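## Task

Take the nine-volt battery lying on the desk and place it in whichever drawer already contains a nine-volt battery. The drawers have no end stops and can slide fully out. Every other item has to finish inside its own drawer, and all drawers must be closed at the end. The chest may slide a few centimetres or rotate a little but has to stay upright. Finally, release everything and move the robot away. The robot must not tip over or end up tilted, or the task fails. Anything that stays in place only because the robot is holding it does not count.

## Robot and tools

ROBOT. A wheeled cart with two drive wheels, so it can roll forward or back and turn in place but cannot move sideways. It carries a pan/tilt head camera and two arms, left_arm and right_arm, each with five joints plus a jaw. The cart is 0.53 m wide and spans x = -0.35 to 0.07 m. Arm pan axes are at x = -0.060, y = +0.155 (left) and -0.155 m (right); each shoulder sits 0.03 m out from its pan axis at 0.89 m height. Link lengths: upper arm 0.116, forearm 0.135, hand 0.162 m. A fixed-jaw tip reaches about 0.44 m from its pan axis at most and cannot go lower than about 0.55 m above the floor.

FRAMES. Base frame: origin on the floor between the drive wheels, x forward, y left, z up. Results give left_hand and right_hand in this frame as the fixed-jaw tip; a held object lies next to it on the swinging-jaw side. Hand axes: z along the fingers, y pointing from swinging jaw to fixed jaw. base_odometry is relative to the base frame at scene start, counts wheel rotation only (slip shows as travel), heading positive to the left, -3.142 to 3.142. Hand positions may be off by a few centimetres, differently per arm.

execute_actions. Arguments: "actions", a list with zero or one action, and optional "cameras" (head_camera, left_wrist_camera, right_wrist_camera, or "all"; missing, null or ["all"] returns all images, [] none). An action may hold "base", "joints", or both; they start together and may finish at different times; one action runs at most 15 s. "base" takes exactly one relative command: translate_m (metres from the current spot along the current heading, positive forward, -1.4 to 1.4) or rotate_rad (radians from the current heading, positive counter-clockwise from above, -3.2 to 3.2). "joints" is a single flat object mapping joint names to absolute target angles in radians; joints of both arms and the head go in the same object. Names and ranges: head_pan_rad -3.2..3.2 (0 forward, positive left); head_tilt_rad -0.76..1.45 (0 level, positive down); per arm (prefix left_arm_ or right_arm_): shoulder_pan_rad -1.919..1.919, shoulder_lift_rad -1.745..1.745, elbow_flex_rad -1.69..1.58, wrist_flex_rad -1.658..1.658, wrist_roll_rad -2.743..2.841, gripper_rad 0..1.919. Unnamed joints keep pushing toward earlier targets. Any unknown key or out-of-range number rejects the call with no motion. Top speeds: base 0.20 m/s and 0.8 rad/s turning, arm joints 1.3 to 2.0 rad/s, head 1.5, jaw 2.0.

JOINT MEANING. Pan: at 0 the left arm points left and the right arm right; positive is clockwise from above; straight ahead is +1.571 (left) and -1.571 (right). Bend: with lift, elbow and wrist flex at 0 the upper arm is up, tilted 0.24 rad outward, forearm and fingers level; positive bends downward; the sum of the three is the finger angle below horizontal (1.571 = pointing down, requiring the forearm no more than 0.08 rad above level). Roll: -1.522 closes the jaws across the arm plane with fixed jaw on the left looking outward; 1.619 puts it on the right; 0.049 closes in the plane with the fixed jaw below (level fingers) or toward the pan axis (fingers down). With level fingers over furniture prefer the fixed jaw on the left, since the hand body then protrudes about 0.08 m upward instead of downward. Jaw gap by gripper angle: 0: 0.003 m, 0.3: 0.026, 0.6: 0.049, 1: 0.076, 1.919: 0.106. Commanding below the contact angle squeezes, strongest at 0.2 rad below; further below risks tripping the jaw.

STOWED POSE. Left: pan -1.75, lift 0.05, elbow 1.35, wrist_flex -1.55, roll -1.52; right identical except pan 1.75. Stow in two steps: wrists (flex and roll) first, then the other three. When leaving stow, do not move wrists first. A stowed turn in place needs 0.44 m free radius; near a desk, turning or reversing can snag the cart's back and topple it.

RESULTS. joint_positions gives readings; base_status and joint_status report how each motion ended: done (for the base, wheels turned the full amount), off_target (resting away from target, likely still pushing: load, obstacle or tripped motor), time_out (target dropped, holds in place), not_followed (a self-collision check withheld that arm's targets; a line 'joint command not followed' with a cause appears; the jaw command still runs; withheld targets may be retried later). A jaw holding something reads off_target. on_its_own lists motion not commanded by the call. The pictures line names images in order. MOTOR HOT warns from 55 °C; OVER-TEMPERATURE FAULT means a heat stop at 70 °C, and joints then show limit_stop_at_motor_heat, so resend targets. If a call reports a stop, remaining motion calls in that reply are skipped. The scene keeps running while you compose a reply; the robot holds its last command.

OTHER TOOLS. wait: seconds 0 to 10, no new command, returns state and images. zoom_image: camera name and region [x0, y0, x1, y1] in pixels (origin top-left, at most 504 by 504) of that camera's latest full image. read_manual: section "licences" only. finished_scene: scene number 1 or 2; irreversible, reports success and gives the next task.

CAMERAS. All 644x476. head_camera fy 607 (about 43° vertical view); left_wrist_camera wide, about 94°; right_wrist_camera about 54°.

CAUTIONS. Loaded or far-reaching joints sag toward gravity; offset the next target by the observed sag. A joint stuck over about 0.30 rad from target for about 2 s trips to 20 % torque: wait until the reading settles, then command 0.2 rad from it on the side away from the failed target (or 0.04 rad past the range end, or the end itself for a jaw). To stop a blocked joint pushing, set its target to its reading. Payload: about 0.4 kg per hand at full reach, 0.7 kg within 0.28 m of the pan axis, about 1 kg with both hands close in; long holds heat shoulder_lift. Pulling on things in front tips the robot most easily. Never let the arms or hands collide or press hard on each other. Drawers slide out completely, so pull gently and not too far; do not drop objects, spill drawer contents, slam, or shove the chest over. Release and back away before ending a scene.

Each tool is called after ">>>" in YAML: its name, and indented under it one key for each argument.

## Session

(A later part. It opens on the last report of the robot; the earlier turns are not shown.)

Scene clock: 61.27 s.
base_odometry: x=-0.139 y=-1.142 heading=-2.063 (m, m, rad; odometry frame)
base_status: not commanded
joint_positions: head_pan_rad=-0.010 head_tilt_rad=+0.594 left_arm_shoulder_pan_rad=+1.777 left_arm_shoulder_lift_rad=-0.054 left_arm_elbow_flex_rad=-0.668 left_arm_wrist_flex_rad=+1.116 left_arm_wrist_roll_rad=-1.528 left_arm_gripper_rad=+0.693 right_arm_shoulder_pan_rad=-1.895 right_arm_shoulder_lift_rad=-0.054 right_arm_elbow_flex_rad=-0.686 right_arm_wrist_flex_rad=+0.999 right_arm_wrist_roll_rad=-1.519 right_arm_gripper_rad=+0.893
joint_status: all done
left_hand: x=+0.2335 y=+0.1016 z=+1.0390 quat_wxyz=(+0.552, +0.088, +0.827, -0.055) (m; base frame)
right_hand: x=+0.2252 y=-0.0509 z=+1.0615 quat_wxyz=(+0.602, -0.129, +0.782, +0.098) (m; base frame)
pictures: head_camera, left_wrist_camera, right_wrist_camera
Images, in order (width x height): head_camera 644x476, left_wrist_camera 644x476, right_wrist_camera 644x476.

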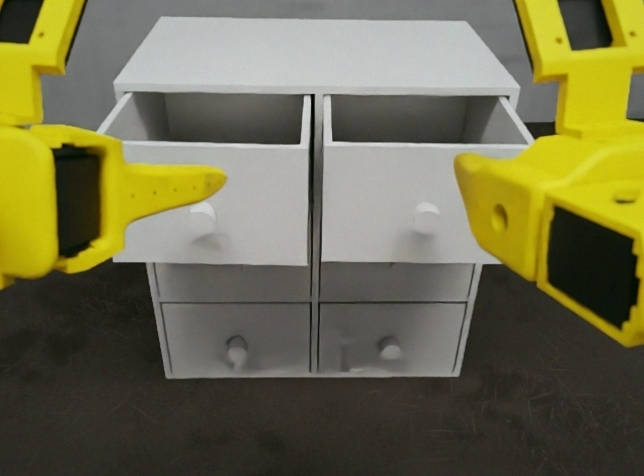

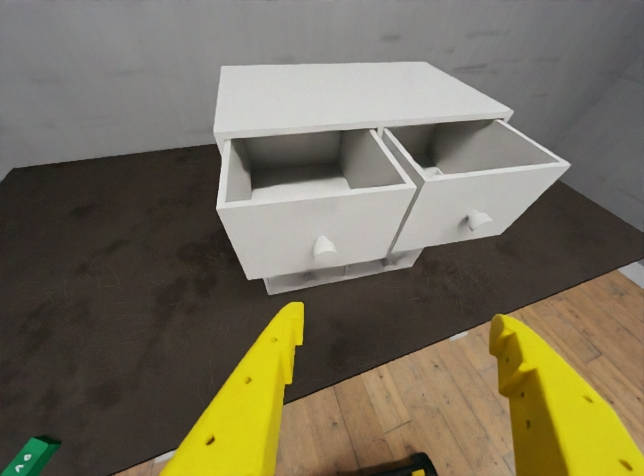

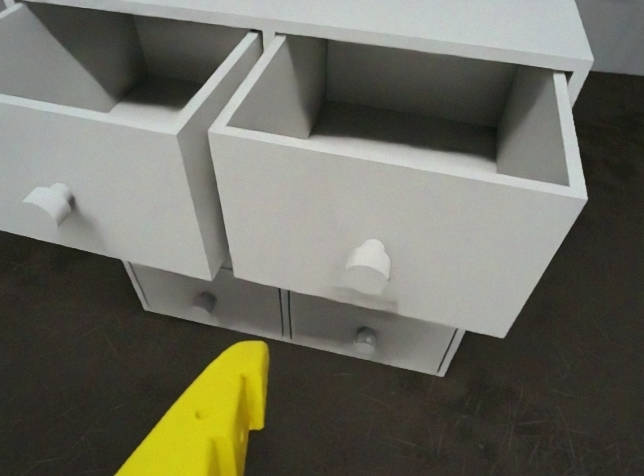

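>>> execute_actions:
  actions:
    - {"base":{"translate_m":0.1}}

Scene clock: 63.37 s.
base_odometry: x=-0.186 y=-1.230 heading=-2.066 (m, m, rad; odometry frame)
base_status: done
joint_positions: head_pan_rad=-0.010 head_tilt_rad=+0.594 left_arm_shoulder_pan_rad=+1.777 left_arm_shoulder_lift_rad=-0.055 left_arm_elbow_flex_rad=-0.669 left_arm_wrist_flex_rad=+1.116 left_arm_wrist_roll_rad=-1.528 left_arm_gripper_rad=+0.693 right_arm_shoulder_pan_rad=-1.895 right_arm_shoulder_lift_rad=-0.054 right_arm_elbow_flex_rad=-0.688 right_arm_wrist_flex_rad=+0.999 right_arm_wrist_roll_rad=-1.519 right_arm_gripper_rad=+0.893
joint_status: not commanded
left_hand: x=+0.2333 y=+0.1017 z=+1.0398 quat_wxyz=(+0.553, +0.088, +0.827, -0.056) (m; base frame)
right_hand: x=+0.2251 y=-0.0509 z=+1.0618 quat_wxyz=(+0.603, -0.129, +0.781, +0.098) (m; base frame)
pictures: head_camera, left_wrist_camera, right_wrist_camera
Images, in order (width x height): head_camera 644x476, left_wrist_camera 644x476, right_wrist_camera 644x476.

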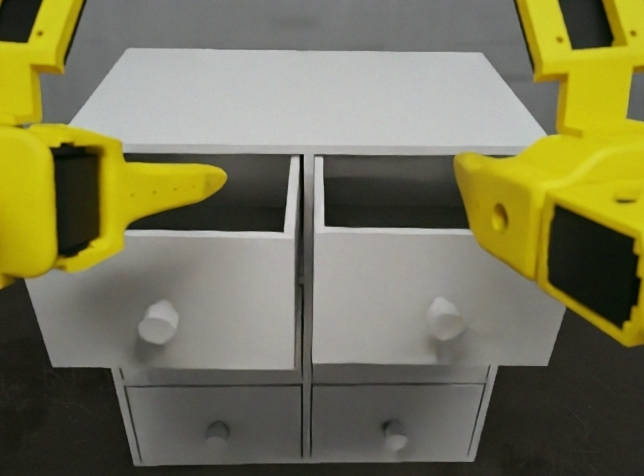

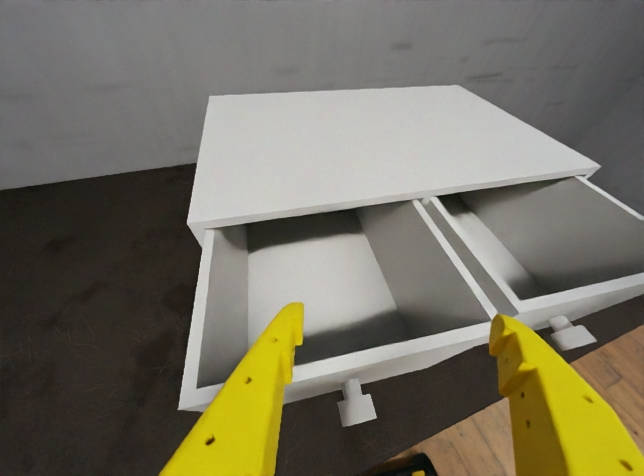

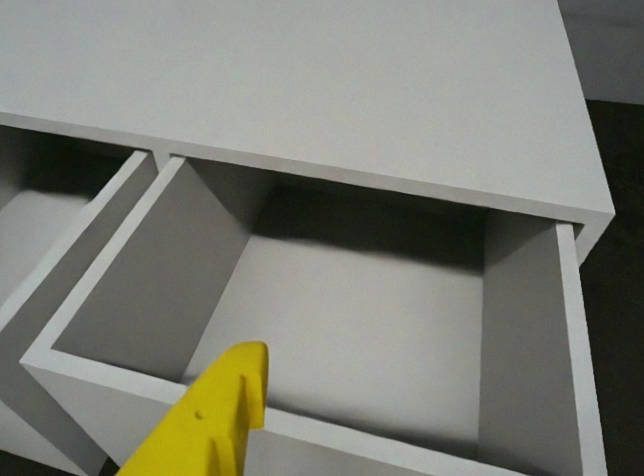

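>>> execute_actions:
  actions:
    - {"base":{"translate_m":0.035},"joints":{"right_arm_wrist_flex_rad":1.08}}
  cameras: ["left_wrist_camera","right_wrist_camera"]

Scene clock: 66.00 s.
base_odometry: x=-0.203 y=-1.262 heading=-2.067 (m, m, rad; odometry frame)
base_status: done
joint_positions: head_pan_rad=-0.010 head_tilt_rad=+0.594 left_arm_shoulder_pan_rad=+1.777 left_arm_shoulder_lift_rad=-0.055 left_arm_elbow_flex_rad=-0.669 left_arm_wrist_flex_rad=+1.116 left_arm_wrist_roll_rad=-1.528 left_arm_gripper_rad=+0.693 right_arm_shoulder_pan_rad=-1.895 right_arm_shoulder_lift_rad=-0.056 right_arm_elbow_flex_rad=-0.688 right_arm_wrist_flex_rad=+1.078 right_arm_wrist_roll_rad=-1.519 right_arm_gripper_rad=+0.893
joint_status: all done
left_hand: x=+0.2333 y=+0.1017 z=+1.0398 quat_wxyz=(+0.553, +0.088, +0.827, -0.056) (m; base frame)
right_hand: x=+0.2213 y=-0.0522 z=+1.0500 quat_wxyz=(+0.572, -0.133, +0.804, +0.093) (m; base frame)
pictures: left_wrist_camera, right_wrist_camera
Images, in order (width x height): left_wrist_camera 644x476, right_wrist_camera 644x476.

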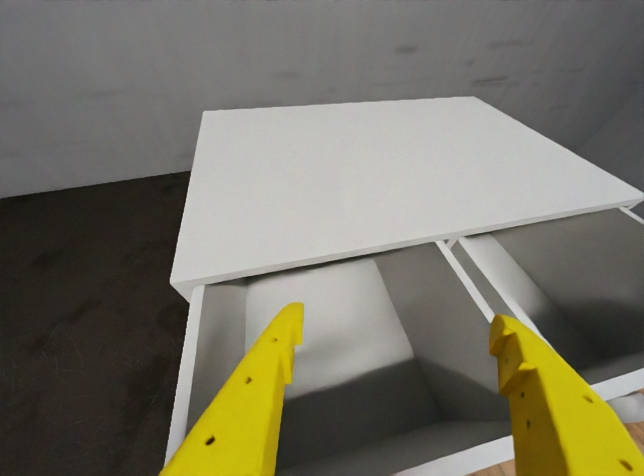

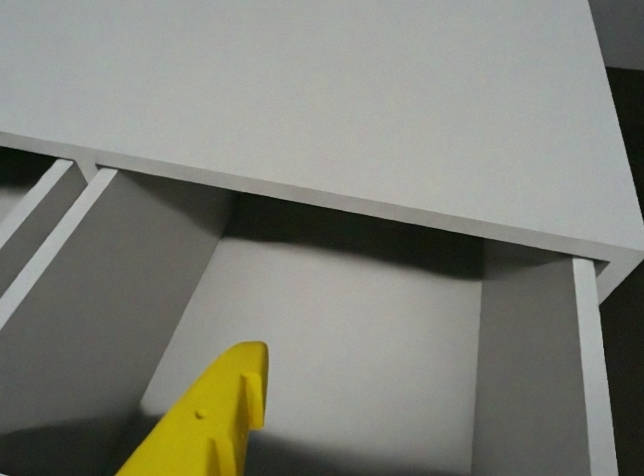

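>>> execute_actions:
  actions:
    - {"base":{"translate_m":-0.135}}
  cameras: []

>>> execute_actions:
  actions:
    - {"joints":{"left_arm_shoulder_lift_rad":-0.055,"right_arm_shoulder_lift_rad":0.07,"left_arm_elbow_flex_rad":0.39,"right_arm_elbow_flex_rad":0.245,"left_arm_wrist_flex_rad":-0.38,"right_arm_wrist_flex_rad":-0.475,"left_arm_gripper_rad":0.4,"right_arm_gripper_rad":0.4}}
  cameras: ["head_camera"]

>>> execute_actions:
  actions:
    - {"base":{"translate_m":0.035}}

Scene clock: 69.37 s.
base_odometry: x=-0.139 y=-1.143 heading=-2.064 (m, m, rad; odometry frame)
base_status: done
joint_positions: head_pan_rad=-0.010 head_tilt_rad=+0.594 left_arm_shoulder_pan_rad=+1.777 left_arm_shoulder_lift_rad=-0.055 left_arm_elbow_flex_rad=-0.669 left_arm_wrist_flex_rad=+1.116 left_arm_wrist_roll_rad=-1.528 left_arm_gripper_rad=+0.693 right_arm_shoulder_pan_rad=-1.895 right_arm_shoulder_lift_rad=-0.056 right_arm_elbow_flex_rad=-0.688 right_arm_wrist_flex_rad=+1.078 right_arm_wrist_roll_rad=-1.519 right_arm_gripper_rad=+0.893
joint_status: not commanded
left_hand: x=+0.2333 y=+0.1017 z=+1.0398 quat_wxyz=(+0.553, +0.088, +0.827, -0.056) (m; base frame)
right_hand: x=+0.2213 y=-0.0522 z=+1.0500 quat_wxyz=(+0.572, -0.133, +0.804, +0.093) (m; base frame)
pictures: none
No camera images: the call's "cameras" was empty. Leave "cameras" out to get every camera's image.

Scene clock: 71.17 s.
base_odometry: x=-0.139 y=-1.143 heading=-2.064 (m, m, rad; odometry frame)
base_status: not commanded
joint_positions: head_pan_rad=-0.010 head_tilt_rad=+0.594 left_arm_shoulder_pan_rad=+1.777 left_arm_shoulder_lift_rad=-0.046 left_arm_elbow_flex_rad=+0.395 left_arm_wrist_flex_rad=-0.362 left_arm_wrist_roll_rad=-1.528 left_arm_gripper_rad=+0.407 right_arm_shoulder_pan_rad=-1.895 right_arm_shoulder_lift_rad=+0.089 right_arm_elbow_flex_rad=+0.253 right_arm_wrist_flex_rad=-0.460 right_arm_wrist_roll_rad=-1.519 right_arm_gripper_rad=+0.407
joint_status: all done
left_hand: x=+0.2766 y=+0.0926 z=+0.9684 quat_wxyz=(+0.708, +0.074, +0.698, -0.071) (m; base frame)
right_hand: x=+0.2755 y=-0.0340 z=+0.9822 quat_wxyz=(+0.738, -0.108, +0.655, +0.120) (m; base frame)
pictures: head_camera
Images, in order (width x height): head_camera 644x476.

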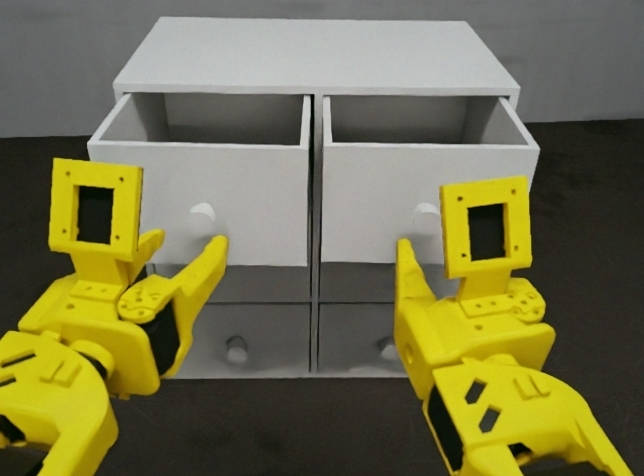

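Scene clock: 72.07 s.
base_odometry: x=-0.156 y=-1.174 heading=-2.064 (m, m, rad; odometry frame)
base_status: done
joint_positions: head_pan_rad=-0.010 head_tilt_rad=+0.594 left_arm_shoulder_pan_rad=+1.777 left_arm_shoulder_lift_rad=-0.046 left_arm_elbow_flex_rad=+0.395 left_arm_wrist_flex_rad=-0.362 left_arm_wrist_roll_rad=-1.528 left_arm_gripper_rad=+0.407 right_arm_shoulder_pan_rad=-1.895 right_arm_shoulder_lift_rad=+0.089 right_arm_elbow_flex_rad=+0.253 right_arm_wrist_flex_rad=-0.460 right_arm_wrist_roll_rad=-1.519 right_arm_gripper_rad=+0.407
joint_status: not commanded
left_hand: x=+0.2766 y=+0.0926 z=+0.9684 quat_wxyz=(+0.708, +0.074, +0.698, -0.071) (m; base frame)
right_hand: x=+0.2755 y=-0.0340 z=+0.9822 quat_wxyz=(+0.738, -0.108, +0.655, +0.120) (m; base frame)
pictures: head_camera, left_wrist_camera, right_wrist_camera
Images, in order (width x height): head_camera 644x476, left_wrist_camera 644x476, right_wrist_camera 644x476.

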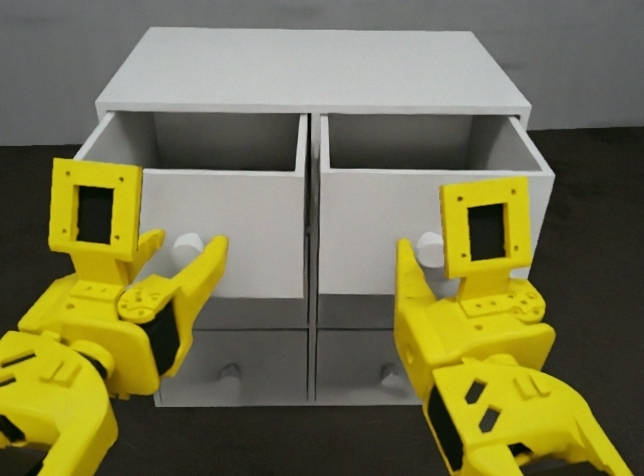

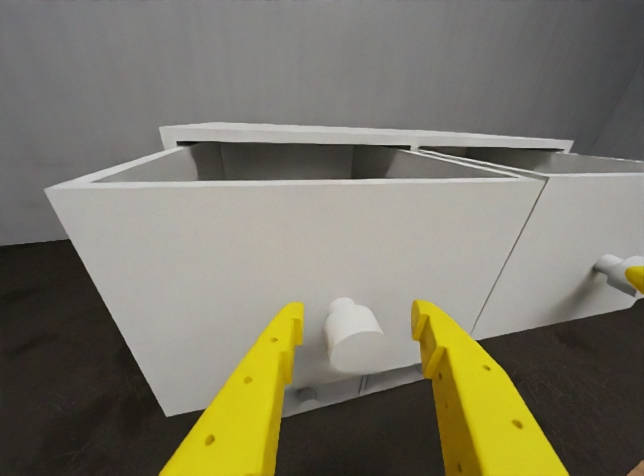

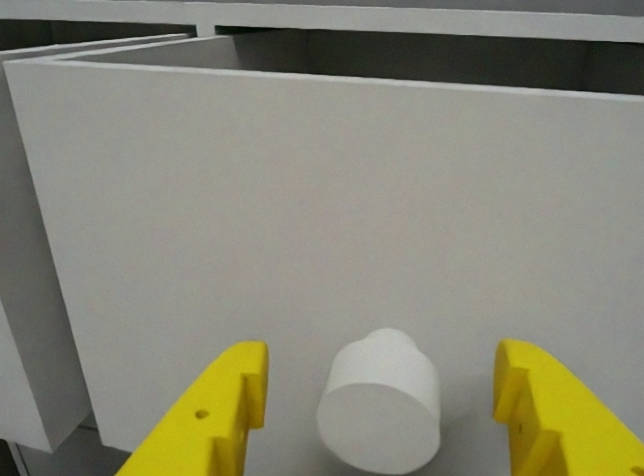

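>>> execute_actions:
  actions:
    - {"base":{"translate_m":0.086}}

Scene clock: 74.13 s.
base_odometry: x=-0.196 y=-1.250 heading=-2.066 (m, m, rad; odometry frame)
base_status: done
joint_positions: head_pan_rad=-0.010 head_tilt_rad=+0.594 left_arm_shoulder_pan_rad=+1.777 left_arm_shoulder_lift_rad=-0.046 left_arm_elbow_flex_rad=+0.397 left_arm_wrist_flex_rad=-0.365 left_arm_wrist_roll_rad=-1.528 left_arm_gripper_rad=+0.407 right_arm_shoulder_pan_rad=-1.895 right_arm_shoulder_lift_rad=+0.089 right_arm_elbow_flex_rad=+0.254 right_arm_wrist_flex_rad=-0.462 right_arm_wrist_roll_rad=-1.519 right_arm_gripper_rad=+0.406
joint_status: not commanded
left_hand: x=+0.2765 y=+0.0926 z=+0.9685 quat_wxyz=(+0.709, +0.074, +0.698, -0.071) (m; base frame)
right_hand: x=+0.2754 y=-0.0340 z=+0.9820 quat_wxyz=(+0.738, -0.108, +0.655, +0.120) (m; base frame)
pictures: head_camera, left_wrist_camera, right_wrist_camera
Images, in order (width x height): head_camera 644x476, left_wrist_camera 644x476, right_wrist_camera 644x476.

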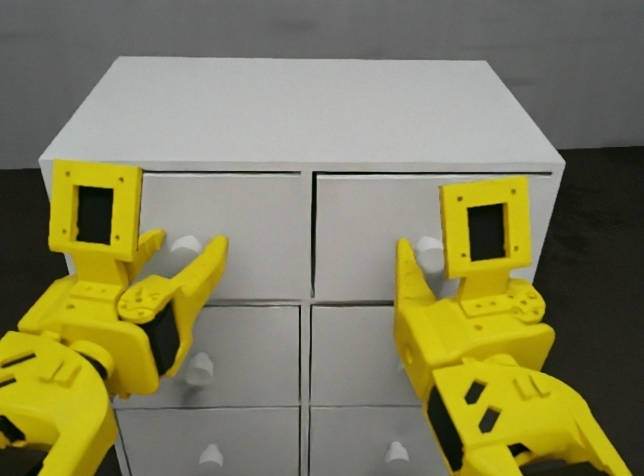

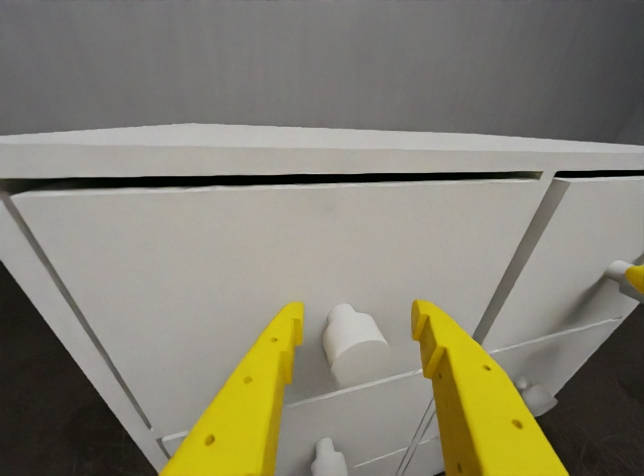

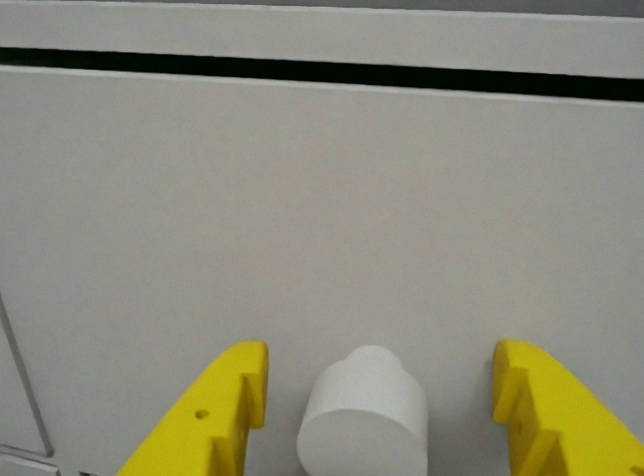

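>>> execute_actions:
  actions:
    - {"base":{"translate_m":0.004}}
  cameras: []

>>> execute_actions:
  actions:
    - {"base":{"translate_m":-0.05}}
  cameras: []

>>> execute_actions:
  actions:
    - {"joints":{"left_arm_shoulder_lift_rad":0.465,"right_arm_shoulder_lift_rad":0.55,"left_arm_elbow_flex_rad":0.54,"right_arm_elbow_flex_rad":0.372,"left_arm_wrist_flex_rad":-1.05,"right_arm_wrist_flex_rad":-1.078,"left_arm_gripper_rad":0.45,"right_arm_gripper_rad":0.45,"head_tilt_rad":0.75}}

Scene clock: 77.17 s.
base_odometry: x=-0.198 y=-1.253 heading=-2.067 (m, m, rad; odometry frame)
base_status: done
joint_positions: head_pan_rad=-0.010 head_tilt_rad=+0.594 left_arm_shoulder_pan_rad=+1.777 left_arm_shoulder_lift_rad=-0.046 left_arm_elbow_flex_rad=+0.398 left_arm_wrist_flex_rad=-0.365 left_arm_wrist_roll_rad=-1.528 left_arm_gripper_rad=+0.407 right_arm_shoulder_pan_rad=-1.897 right_arm_shoulder_lift_rad=+0.089 right_arm_elbow_flex_rad=+0.256 right_arm_wrist_flex_rad=-0.462 right_arm_wrist_roll_rad=-1.519 right_arm_gripper_rad=+0.406
joint_status: not commanded
left_hand: x=+0.2765 y=+0.0926 z=+0.9680 quat_wxyz=(+0.708, +0.074, +0.698, -0.071) (m; base frame)
right_hand: x=+0.2752 y=-0.0335 z=+0.9815 quat_wxyz=(+0.738, -0.109, +0.655, +0.120) (m; base frame)
pictures: none
No camera images: the call's "cameras" was empty. Leave "cameras" out to get every camera's image.

Scene clock: 78.13 s.
base_odometry: x=-0.174 y=-1.209 heading=-2.066 (m, m, rad; odometry frame)
base_status: done
joint_positions: head_pan_rad=-0.010 head_tilt_rad=+0.594 left_arm_shoulder_pan_rad=+1.777 left_arm_shoulder_lift_rad=-0.046 left_arm_elbow_flex_rad=+0.398 left_arm_wrist_flex_rad=-0.365 left_arm_wrist_roll_rad=-1.528 left_arm_gripper_rad=+0.407 right_arm_shoulder_pan_rad=-1.897 right_arm_shoulder_lift_rad=+0.090 right_arm_elbow_flex_rad=+0.256 right_arm_wrist_flex_rad=-0.462 right_arm_wrist_roll_rad=-1.519 right_arm_gripper_rad=+0.406
joint_status: not commanded
left_hand: x=+0.2765 y=+0.0926 z=+0.9680 quat_wxyz=(+0.708, +0.074, +0.698, -0.071) (m; base frame)
right_hand: x=+0.2753 y=-0.0335 z=+0.9810 quat_wxyz=(+0.737, -0.109, +0.656, +0.120) (m; base frame)
pictures: none
No camera images: the call's "cameras" was empty. Leave "cameras" out to get every camera's image.

Scene clock: 79.40 s.
base_odometry: x=-0.174 y=-1.209 heading=-2.066 (m, m, rad; odometry frame)
base_status: not commanded
joint_positions: head_pan_rad=-0.010 head_tilt_rad=+0.744 left_arm_shoulder_pan_rad=+1.777 left_arm_shoulder_lift_rad=+0.474 left_arm_elbow_flex_rad=+0.543 left_arm_wrist_flex_rad=-1.033 left_arm_wrist_roll_rad=-1.528 left_arm_gripper_rad=+0.443 right_arm_shoulder_pan_rad=-1.897 right_arm_shoulder_lift_rad=+0.569 right_arm_elbow_flex_rad=+0.379 right_arm_wrist_flex_rad=-1.063 right_arm_wrist_roll_rad=-1.519 right_arm_gripper_rad=+0.443
joint_status: all done
left_hand: x=+0.2770 y=+0.0925 z=+0.8719 quat_wxyz=(+0.709, +0.074, +0.697, -0.071) (m; base frame)
right_hand: x=+0.2758 y=-0.0333 z=+0.8856 quat_wxyz=(+0.737, -0.109, +0.656, +0.120) (m; base frame)
pictures: head_camera, left_wrist_camera, right_wrist_camera
Images, in order (width x height): head_camera 644x476, left_wrist_camera 644x476, right_wrist_camera 644x476.

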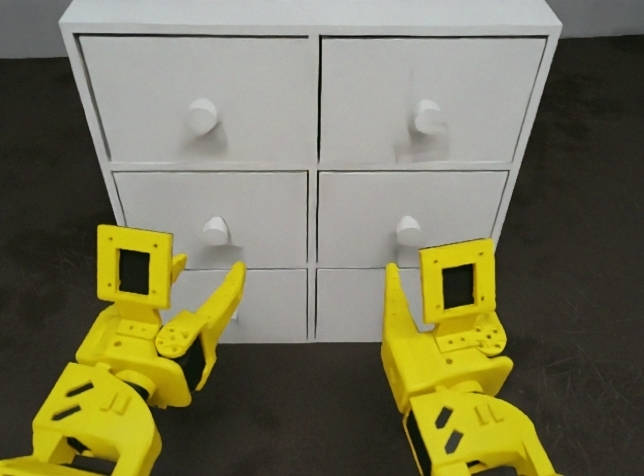

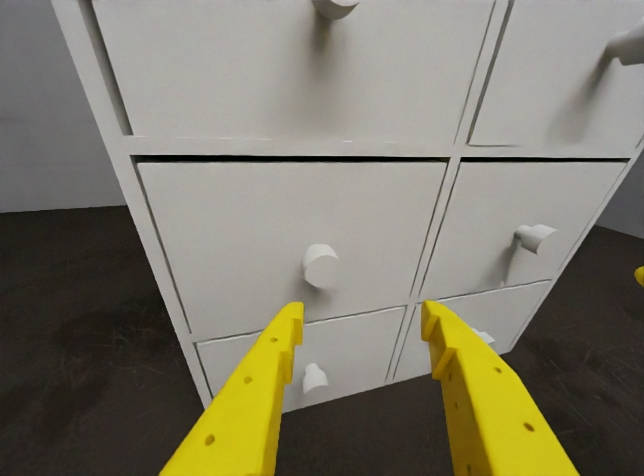

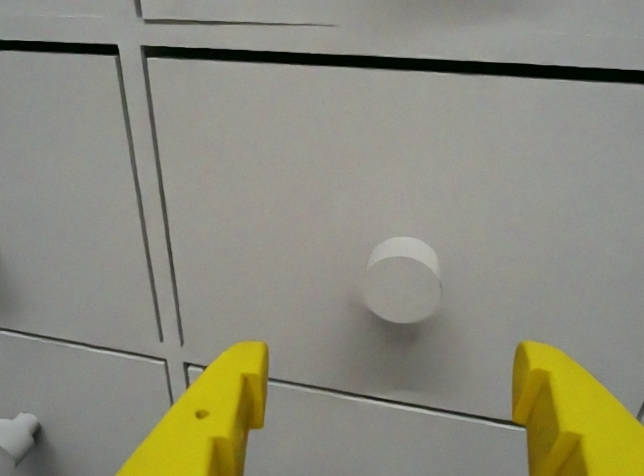

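>>> execute_actions:
  actions:
    - {"base":{"translate_m":0.038},"joints":{"left_arm_wrist_flex_rad":-1.0}}

Scene clock: 81.17 s.
base_odometry: x=-0.193 y=-1.243 heading=-2.067 (m, m, rad; odometry frame)
base_status: done
joint_positions: head_pan_rad=-0.010 head_tilt_rad=+0.745 left_arm_shoulder_pan_rad=+1.777 left_arm_shoulder_lift_rad=+0.474 left_arm_elbow_flex_rad=+0.543 left_arm_wrist_flex_rad=-1.002 left_arm_wrist_roll_rad=-1.528 left_arm_gripper_rad=+0.443 right_arm_shoulder_pan_rad=-1.897 right_arm_shoulder_lift_rad=+0.569 right_arm_elbow_flex_rad=+0.379 right_arm_wrist_flex_rad=-1.063 right_arm_wrist_roll_rad=-1.519 right_arm_gripper_rad=+0.443
joint_status: all done
left_hand: x=+0.2770 y=+0.0925 z=+0.8669 quat_wxyz=(+0.698, +0.075, +0.708, -0.070) (m; base frame)
right_hand: x=+0.2758 y=-0.0333 z=+0.8856 quat_wxyz=(+0.737, -0.109, +0.656, +0.120) (m; base frame)
pictures: head_camera, left_wrist_camera, right_wrist_camera
Images, in order (width x height): head_camera 644x476, left_wrist_camera 644x476, right_wrist_camera 644x476.

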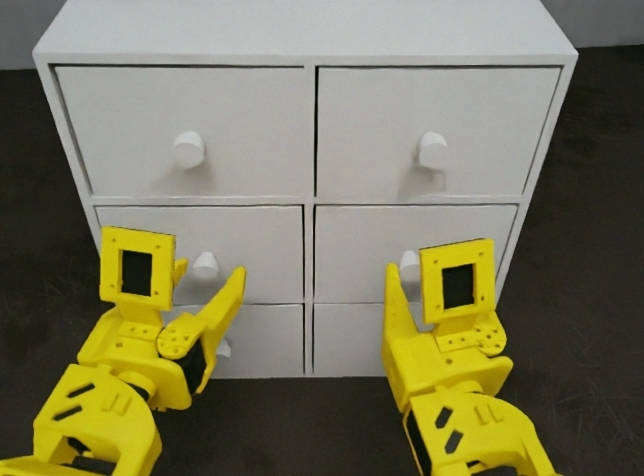

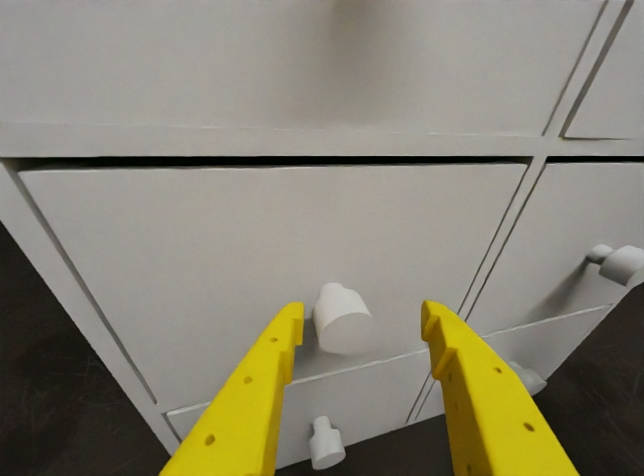

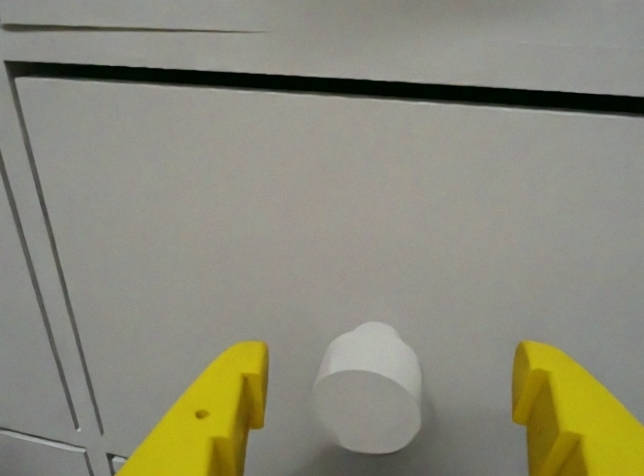

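>>> execute_actions:
  actions:
    - {"base":{"translate_m":0.008},"joints":{"right_arm_wrist_flex_rad":-1.04,"left_arm_shoulder_pan_rad":1.795,"right_arm_shoulder_pan_rad":-1.88,"left_arm_gripper_rad":0.3,"right_arm_gripper_rad":0.3}}
  cameras: []

>>> execute_actions:
  actions:
    - {"joints":{"left_arm_gripper_rad":0.05,"right_arm_gripper_rad":0.05}}

Scene clock: 83.40 s.
base_odometry: x=-0.197 y=-1.250 heading=-2.067 (m, m, rad; odometry frame)
base_status: done
joint_positions: head_pan_rad=-0.010 head_tilt_rad=+0.745 left_arm_shoulder_pan_rad=+1.787 left_arm_shoulder_lift_rad=+0.474 left_arm_elbow_flex_rad=+0.544 left_arm_wrist_flex_rad=-1.002 left_arm_wrist_roll_rad=-1.528 left_arm_gripper_rad=+0.307 right_arm_shoulder_pan_rad=-1.888 right_arm_shoulder_lift_rad=+0.569 right_arm_elbow_flex_rad=+0.379 right_arm_wrist_flex_rad=-1.042 right_arm_wrist_roll_rad=-1.519 right_arm_gripper_rad=+0.307
joint_status: all done
left_hand: x=+0.2761 y=+0.0890 z=+0.8666 quat_wxyz=(+0.698, +0.079, +0.708, -0.074) (m; base frame)
right_hand: x=+0.2773 y=-0.0363 z=+0.8822 quat_wxyz=(+0.731, -0.107, +0.664, +0.115) (m; base frame)
pictures: none
No camera images: the call's "cameras" was empty. Leave "cameras" out to get every camera's image.

Scene clock: 84.13 s.
base_odometry: x=-0.197 y=-1.250 heading=-2.067 (m, m, rad; odometry frame)
base_status: not commanded
joint_positions: head_pan_rad=-0.010 head_tilt_rad=+0.745 left_arm_shoulder_pan_rad=+1.792 left_arm_shoulder_lift_rad=+0.474 left_arm_elbow_flex_rad=+0.544 left_arm_wrist_flex_rad=-1.002 left_arm_wrist_roll_rad=-1.528 left_arm_gripper_rad=+0.158 right_arm_shoulder_pan_rad=-1.878 right_arm_shoulder_lift_rad=+0.560 right_arm_elbow_flex_rad=+0.375 right_arm_wrist_flex_rad=-1.042 right_arm_wrist_roll_rad=-1.519 right_arm_gripper_rad=+0.063
joint_status: left_arm_gripper_rad off_target (ended at +0.158, target +0.050); the others done
left_hand: x=+0.2758 y=+0.0874 z=+0.8666 quat_wxyz=(+0.697, +0.081, +0.708, -0.075) (m; base frame)
right_hand: x=+0.2787 y=-0.0393 z=+0.8859 quat_wxyz=(+0.735, -0.103, +0.660, +0.113) (m; base frame)
pictures: head_camera, left_wrist_camera, right_wrist_camera
Images, in order (width x height): head_camera 644x476, left_wrist_camera 644x476, right_wrist_camera 644x476.

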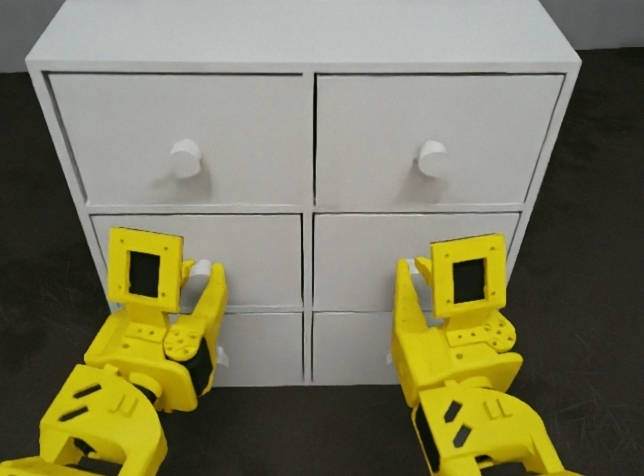

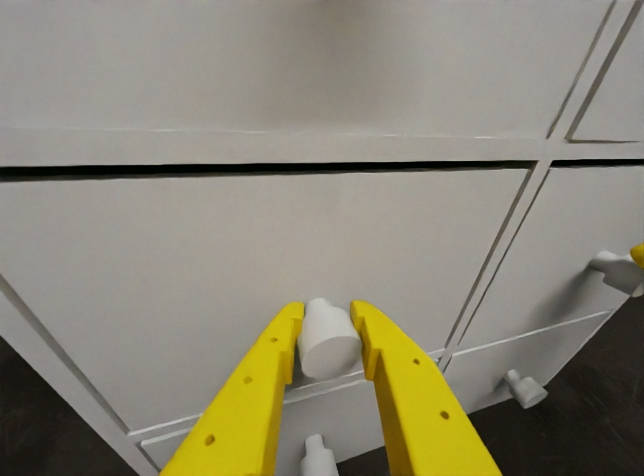

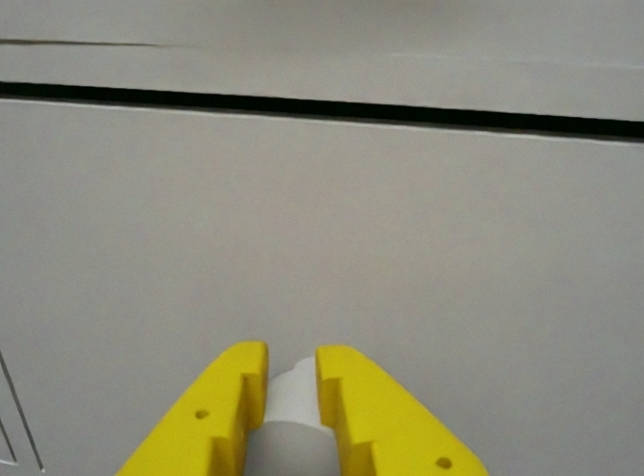

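>>> execute_actions:
  actions:
    - {"joints":{"left_arm_gripper_rad":0.3,"right_arm_gripper_rad":0.35,"right_arm_shoulder_pan_rad":-1.9}}
  cameras: []

>>> execute_actions:
  actions:
    - {"joints":{"right_arm_wrist_flex_rad":-0.985,"left_arm_wrist_flex_rad":-0.97}}
  cameras: ["left_wrist_camera","right_wrist_camera"]

>>> execute_actions:
  actions:
    - {"joints":{"left_arm_gripper_rad":0.05,"right_arm_gripper_rad":0.05,"right_arm_shoulder_pan_rad":-1.88}}

Scene clock: 86.50 s.
base_odometry: x=-0.197 y=-1.250 heading=-2.067 (m, m, rad; odometry frame)
base_status: not commanded
joint_positions: head_pan_rad=-0.010 head_tilt_rad=+0.745 left_arm_shoulder_pan_rad=+1.792 left_arm_shoulder_lift_rad=+0.474 left_arm_elbow_flex_rad=+0.544 left_arm_wrist_flex_rad=-1.002 left_arm_wrist_roll_rad=-1.528 left_arm_gripper_rad=+0.293 right_arm_shoulder_pan_rad=-1.892 right_arm_shoulder_lift_rad=+0.569 right_arm_elbow_flex_rad=+0.375 right_arm_wrist_flex_rad=-1.042 right_arm_wrist_roll_rad=-1.519 right_arm_gripper_rad=+0.342
joint_status: all done
left_hand: x=+0.2758 y=+0.0874 z=+0.8666 quat_wxyz=(+0.697, +0.081, +0.708, -0.075) (m; base frame)
right_hand: x=+0.2770 y=-0.0347 z=+0.8829 quat_wxyz=(+0.731, -0.109, +0.663, +0.117) (m; base frame)
pictures: none
No camera images: the call's "cameras" was empty. Leave "cameras" out to get every camera's image.

Scene clock: 87.17 s.
base_odometry: x=-0.197 y=-1.250 heading=-2.067 (m, m, rad; odometry frame)
base_status: not commanded
joint_positions: head_pan_rad=-0.010 head_tilt_rad=+0.745 left_arm_shoulder_pan_rad=+1.792 left_arm_shoulder_lift_rad=+0.474 left_arm_elbow_flex_rad=+0.544 left_arm_wrist_flex_rad=-0.974 left_arm_wrist_roll_rad=-1.528 left_arm_gripper_rad=+0.293 right_arm_shoulder_pan_rad=-1.892 right_arm_shoulder_lift_rad=+0.569 right_arm_elbow_flex_rad=+0.375 right_arm_wrist_flex_rad=-0.988 right_arm_wrist_roll_rad=-1.519 right_arm_gripper_rad=+0.343
joint_status: all done
left_hand: x=+0.2757 y=+0.0874 z=+0.8622 quat_wxyz=(+0.688, +0.082, +0.718, -0.074) (m; base frame)
right_hand: x=+0.2775 y=-0.0345 z=+0.8743 quat_wxyz=(+0.713, -0.112, +0.682, +0.114) (m; base frame)
pictures: left_wrist_camera, right_wrist_camera
Images, in order (width x height): left_wrist_camera 644x476, right_wrist_camera 644x476.

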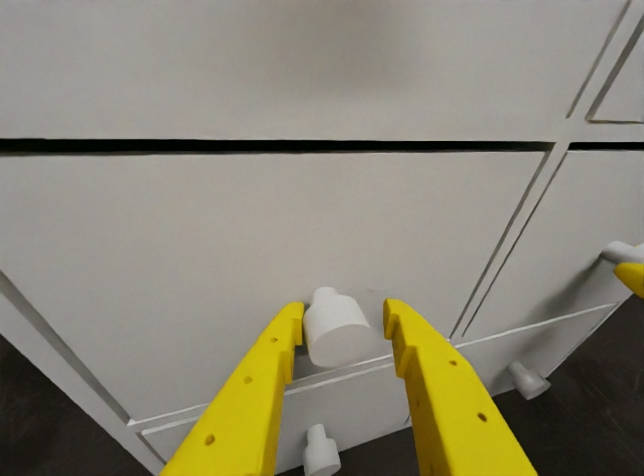

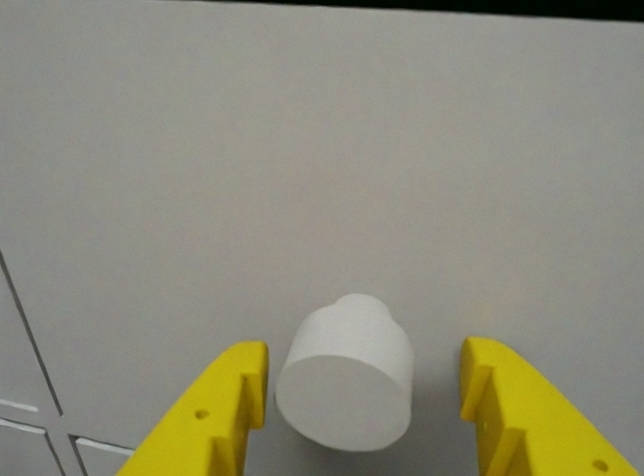

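Scene clock: 87.83 s.
base_odometry: x=-0.197 y=-1.250 heading=-2.067 (m, m, rad; odometry frame)
base_status: not commanded
joint_positions: head_pan_rad=-0.010 head_tilt_rad=+0.745 left_arm_shoulder_pan_rad=+1.792 left_arm_shoulder_lift_rad=+0.474 left_arm_elbow_flex_rad=+0.544 left_arm_wrist_flex_rad=-0.974 left_arm_wrist_roll_rad=-1.528 left_arm_gripper_rad=+0.173 right_arm_shoulder_pan_rad=-1.885 right_arm_shoulder_lift_rad=+0.569 right_arm_elbow_flex_rad=+0.375 right_arm_wrist_flex_rad=-0.988 right_arm_wrist_roll_rad=-1.519 right_arm_gripper_rad=+0.184
joint_status: left_arm_gripper_rad off_target (ended at +0.173, target +0.050); right_arm_gripper_rad off_target (ended at +0.184, target +0.050); the others done
left_hand: x=+0.2757 y=+0.0874 z=+0.8622 quat_wxyz=(+0.688, +0.082, +0.718, -0.074) (m; base frame)
right_hand: x=+0.2784 y=-0.0371 z=+0.8743 quat_wxyz=(+0.714, -0.109, +0.683, +0.112) (m; base frame)
pictures: head_camera, left_wrist_camera, right_wrist_camera
Images, in order (width x height): head_camera 644x476, left_wrist_camera 644x476, right_wrist_camera 644x476.

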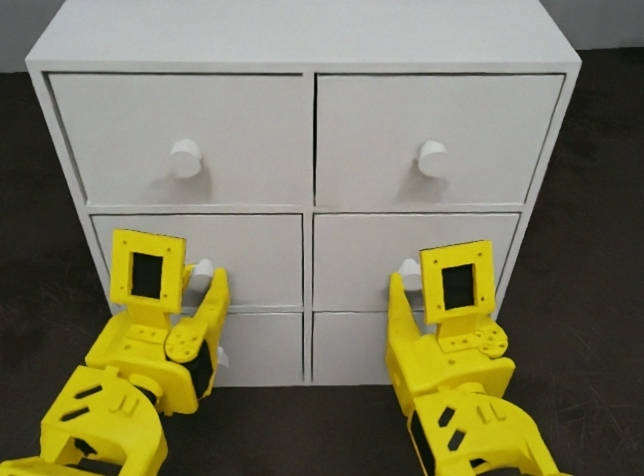

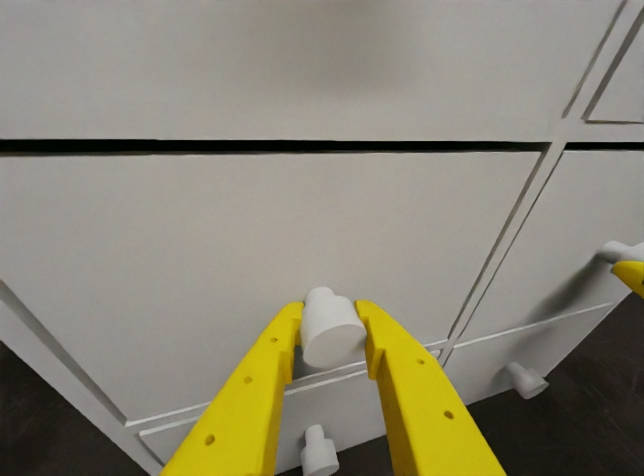

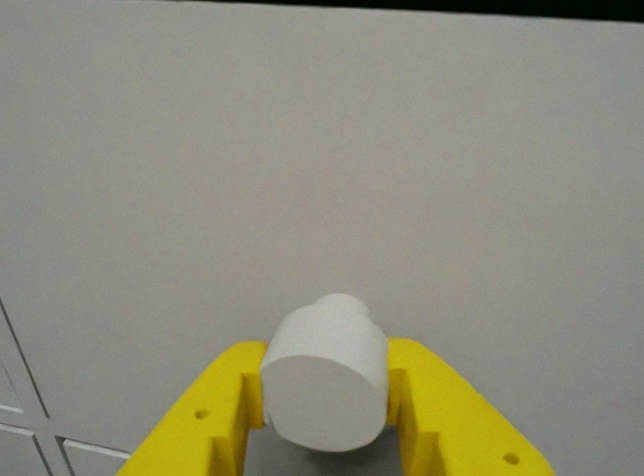

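>>> execute_actions:
  actions:
    - {"base":{"translate_m":-0.09}}
  cameras: ["head_camera"]

Scene clock: 91.10 s.
base_odometry: x=-0.154 y=-1.171 heading=-2.065 (m, m, rad; odometry frame)
base_status: done
joint_positions: head_pan_rad=-0.010 head_tilt_rad=+0.745 left_arm_shoulder_pan_rad=+1.795 left_arm_shoulder_lift_rad=+0.474 left_arm_elbow_flex_rad=+0.544 left_arm_wrist_flex_rad=-0.973 left_arm_wrist_roll_rad=-1.528 left_arm_gripper_rad=+0.173 right_arm_shoulder_pan_rad=-1.880 right_arm_shoulder_lift_rad=+0.572 right_arm_elbow_flex_rad=+0.375 right_arm_wrist_flex_rad=-0.986 right_arm_wrist_roll_rad=-1.519 right_arm_gripper_rad=+0.184
joint_status: not commanded
left_hand: x=+0.2754 y=+0.0864 z=+0.8619 quat_wxyz=(+0.687, +0.083, +0.718, -0.075) (m; base frame)
right_hand: x=+0.2789 y=-0.0386 z=+0.8731 quat_wxyz=(+0.712, -0.108, +0.685, +0.110) (m; base frame)
pictures: head_camera
Images, in order (width x height): head_camera 644x476.

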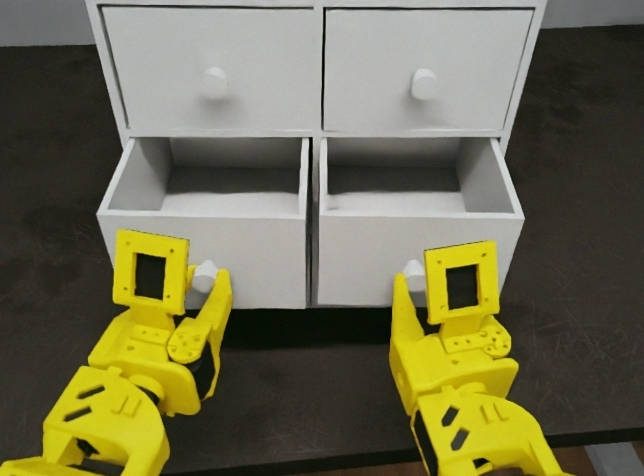

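>>> execute_actions:
  actions:
    - {"joints":{"left_arm_gripper_rad":0.45,"right_arm_gripper_rad":0.45,"right_arm_shoulder_pan_rad":-1.9,"left_arm_shoulder_pan_rad":1.77}}
  cameras: []

>>> execute_actions:
  actions:
    - {"base":{"translate_m":-0.06}}
  cameras: []

>>> execute_actions:
  actions:
    - {"joints":{"left_arm_shoulder_lift_rad":0.11,"right_arm_shoulder_lift_rad":0.11,"left_arm_elbow_flex_rad":-0.51,"right_arm_elbow_flex_rad":-0.51,"left_arm_wrist_flex_rad":0.94,"right_arm_wrist_flex_rad":0.85,"left_arm_gripper_rad":0.7,"right_arm_gripper_rad":0.9}}
  cameras: ["head_camera"]

>>> execute_actions:
  actions:
    - {"base":{"translate_m":0.075}}

Scene clock: 95.00 s.
base_odometry: x=-0.154 y=-1.171 heading=-2.065 (m, m, rad; odometry frame)
base_status: not commanded
joint_positions: head_pan_rad=-0.010 head_tilt_rad=+0.745 left_arm_shoulder_pan_rad=+1.778 left_arm_shoulder_lift_rad=+0.474 left_arm_elbow_flex_rad=+0.544 left_arm_wrist_flex_rad=-0.973 left_arm_wrist_roll_rad=-1.528 left_arm_gripper_rad=+0.442 right_arm_shoulder_pan_rad=-1.892 right_arm_shoulder_lift_rad=+0.572 right_arm_elbow_flex_rad=+0.375 right_arm_wrist_flex_rad=-0.986 right_arm_wrist_roll_rad=-1.519 right_arm_gripper_rad=+0.441
joint_status: all done
left_hand: x=+0.2766 y=+0.0921 z=+0.8619 quat_wxyz=(+0.687, +0.077, +0.719, -0.070) (m; base frame)
right_hand: x=+0.2775 y=-0.0345 z=+0.8731 quat_wxyz=(+0.712, -0.112, +0.684, +0.114) (m; base frame)
pictures: none
No camera images: the call's "cameras" was empty. Leave "cameras" out to get every camera's image.

Scene clock: 96.00 s.
base_odometry: x=-0.126 y=-1.118 heading=-2.061 (m, m, rad; odometry frame)
base_status: done
joint_positions: head_pan_rad=-0.010 head_tilt_rad=+0.745 left_arm_shoulder_pan_rad=+1.777 left_arm_shoulder_lift_rad=+0.474 left_arm_elbow_flex_rad=+0.544 left_arm_wrist_flex_rad=-0.973 left_arm_wrist_roll_rad=-1.528 left_arm_gripper_rad=+0.443 right_arm_shoulder_pan_rad=-1.892 right_arm_shoulder_lift_rad=+0.572 right_arm_elbow_flex_rad=+0.375 right_arm_wrist_flex_rad=-0.986 right_arm_wrist_roll_rad=-1.519 right_arm_gripper_rad=+0.443
joint_status: not commanded
left_hand: x=+0.2766 y=+0.0926 z=+0.8619 quat_wxyz=(+0.688, +0.076, +0.719, -0.069) (m; base frame)
right_hand: x=+0.2775 y=-0.0345 z=+0.8731 quat_wxyz=(+0.712, -0.112, +0.684, +0.114) (m; base frame)
pictures: none
No camera images: the call's "cameras" was empty. Leave "cameras" out to get every camera's image.

Scene clock: 98.03 s.
base_odometry: x=-0.126 y=-1.118 heading=-2.061 (m, m, rad; odometry frame)
base_status: not commanded
joint_positions: head_pan_rad=-0.010 head_tilt_rad=+0.745 left_arm_shoulder_pan_rad=+1.777 left_arm_shoulder_lift_rad=+0.158 left_arm_elbow_flex_rad=-0.474 left_arm_wrist_flex_rad=+0.935 left_arm_wrist_roll_rad=-1.528 left_arm_gripper_rad=+0.693 right_arm_shoulder_pan_rad=-1.892 right_arm_shoulder_lift_rad=+0.156 right_arm_elbow_flex_rad=-0.471 right_arm_wrist_flex_rad=+0.848 right_arm_wrist_roll_rad=-1.519 right_arm_gripper_rad=+0.893
joint_status: all done
left_hand: x=+0.2675 y=+0.0945 z=+0.9545 quat_wxyz=(+0.456, +0.094, +0.884, -0.046) (m; base frame)
right_hand: x=+0.2605 y=-0.0402 z=+0.9658 quat_wxyz=(+0.490, -0.140, +0.857, +0.079) (m; base frame)
pictures: head_camera
Images, in order (width x height): head_camera 644x476.

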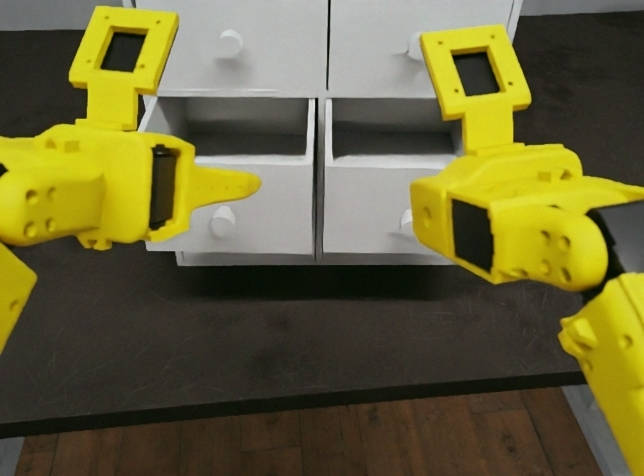

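Scene clock: 99.17 s.
base_odometry: x=-0.161 y=-1.185 heading=-2.062 (m, m, rad; odometry frame)
base_status: done
joint_positions: head_pan_rad=-0.010 head_tilt_rad=+0.745 left_arm_shoulder_pan_rad=+1.777 left_arm_shoulder_lift_rad=+0.158 left_arm_elbow_flex_rad=-0.474 left_arm_wrist_flex_rad=+0.935 left_arm_wrist_roll_rad=-1.528 left_arm_gripper_rad=+0.693 right_arm_shoulder_pan_rad=-1.892 right_arm_shoulder_lift_rad=+0.156 right_arm_elbow_flex_rad=-0.471 right_arm_wrist_flex_rad=+0.848 right_arm_wrist_roll_rad=-1.519 right_arm_gripper_rad=+0.893
joint_status: not commanded
left_hand: x=+0.2675 y=+0.0945 z=+0.9545 quat_wxyz=(+0.456, +0.094, +0.884, -0.046) (m; base frame)
right_hand: x=+0.2605 y=-0.0402 z=+0.9658 quat_wxyz=(+0.490, -0.140, +0.857, +0.079) (m; base frame)
pictures: head_camera, left_wrist_camera, right_wrist_camera
Images, in order (width x height): head_camera 644x476, left_wrist_camera 644x476, right_wrist_camera 644x476.

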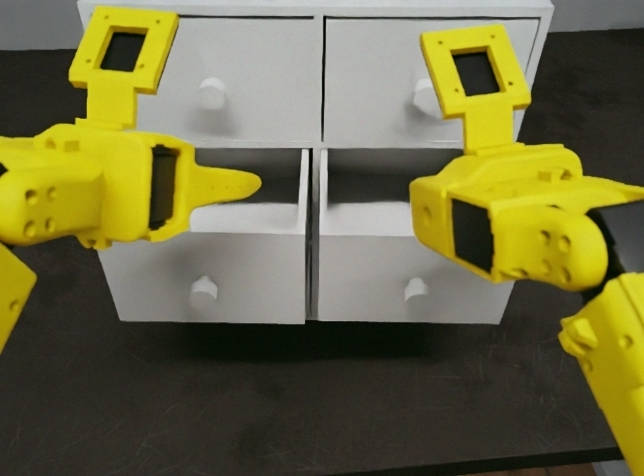

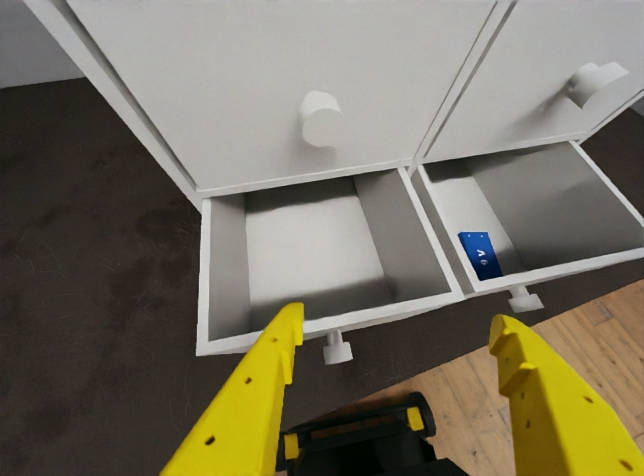

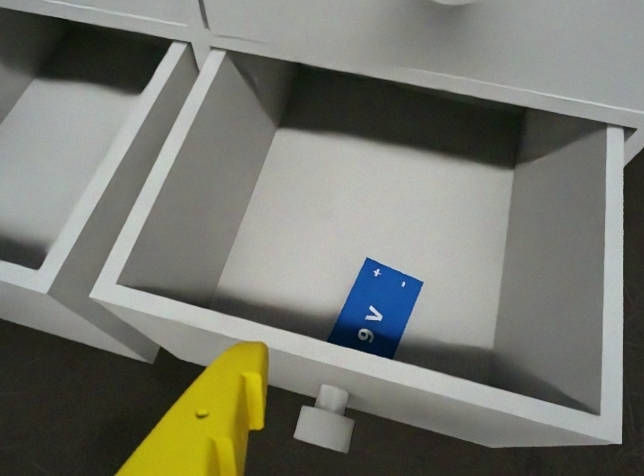

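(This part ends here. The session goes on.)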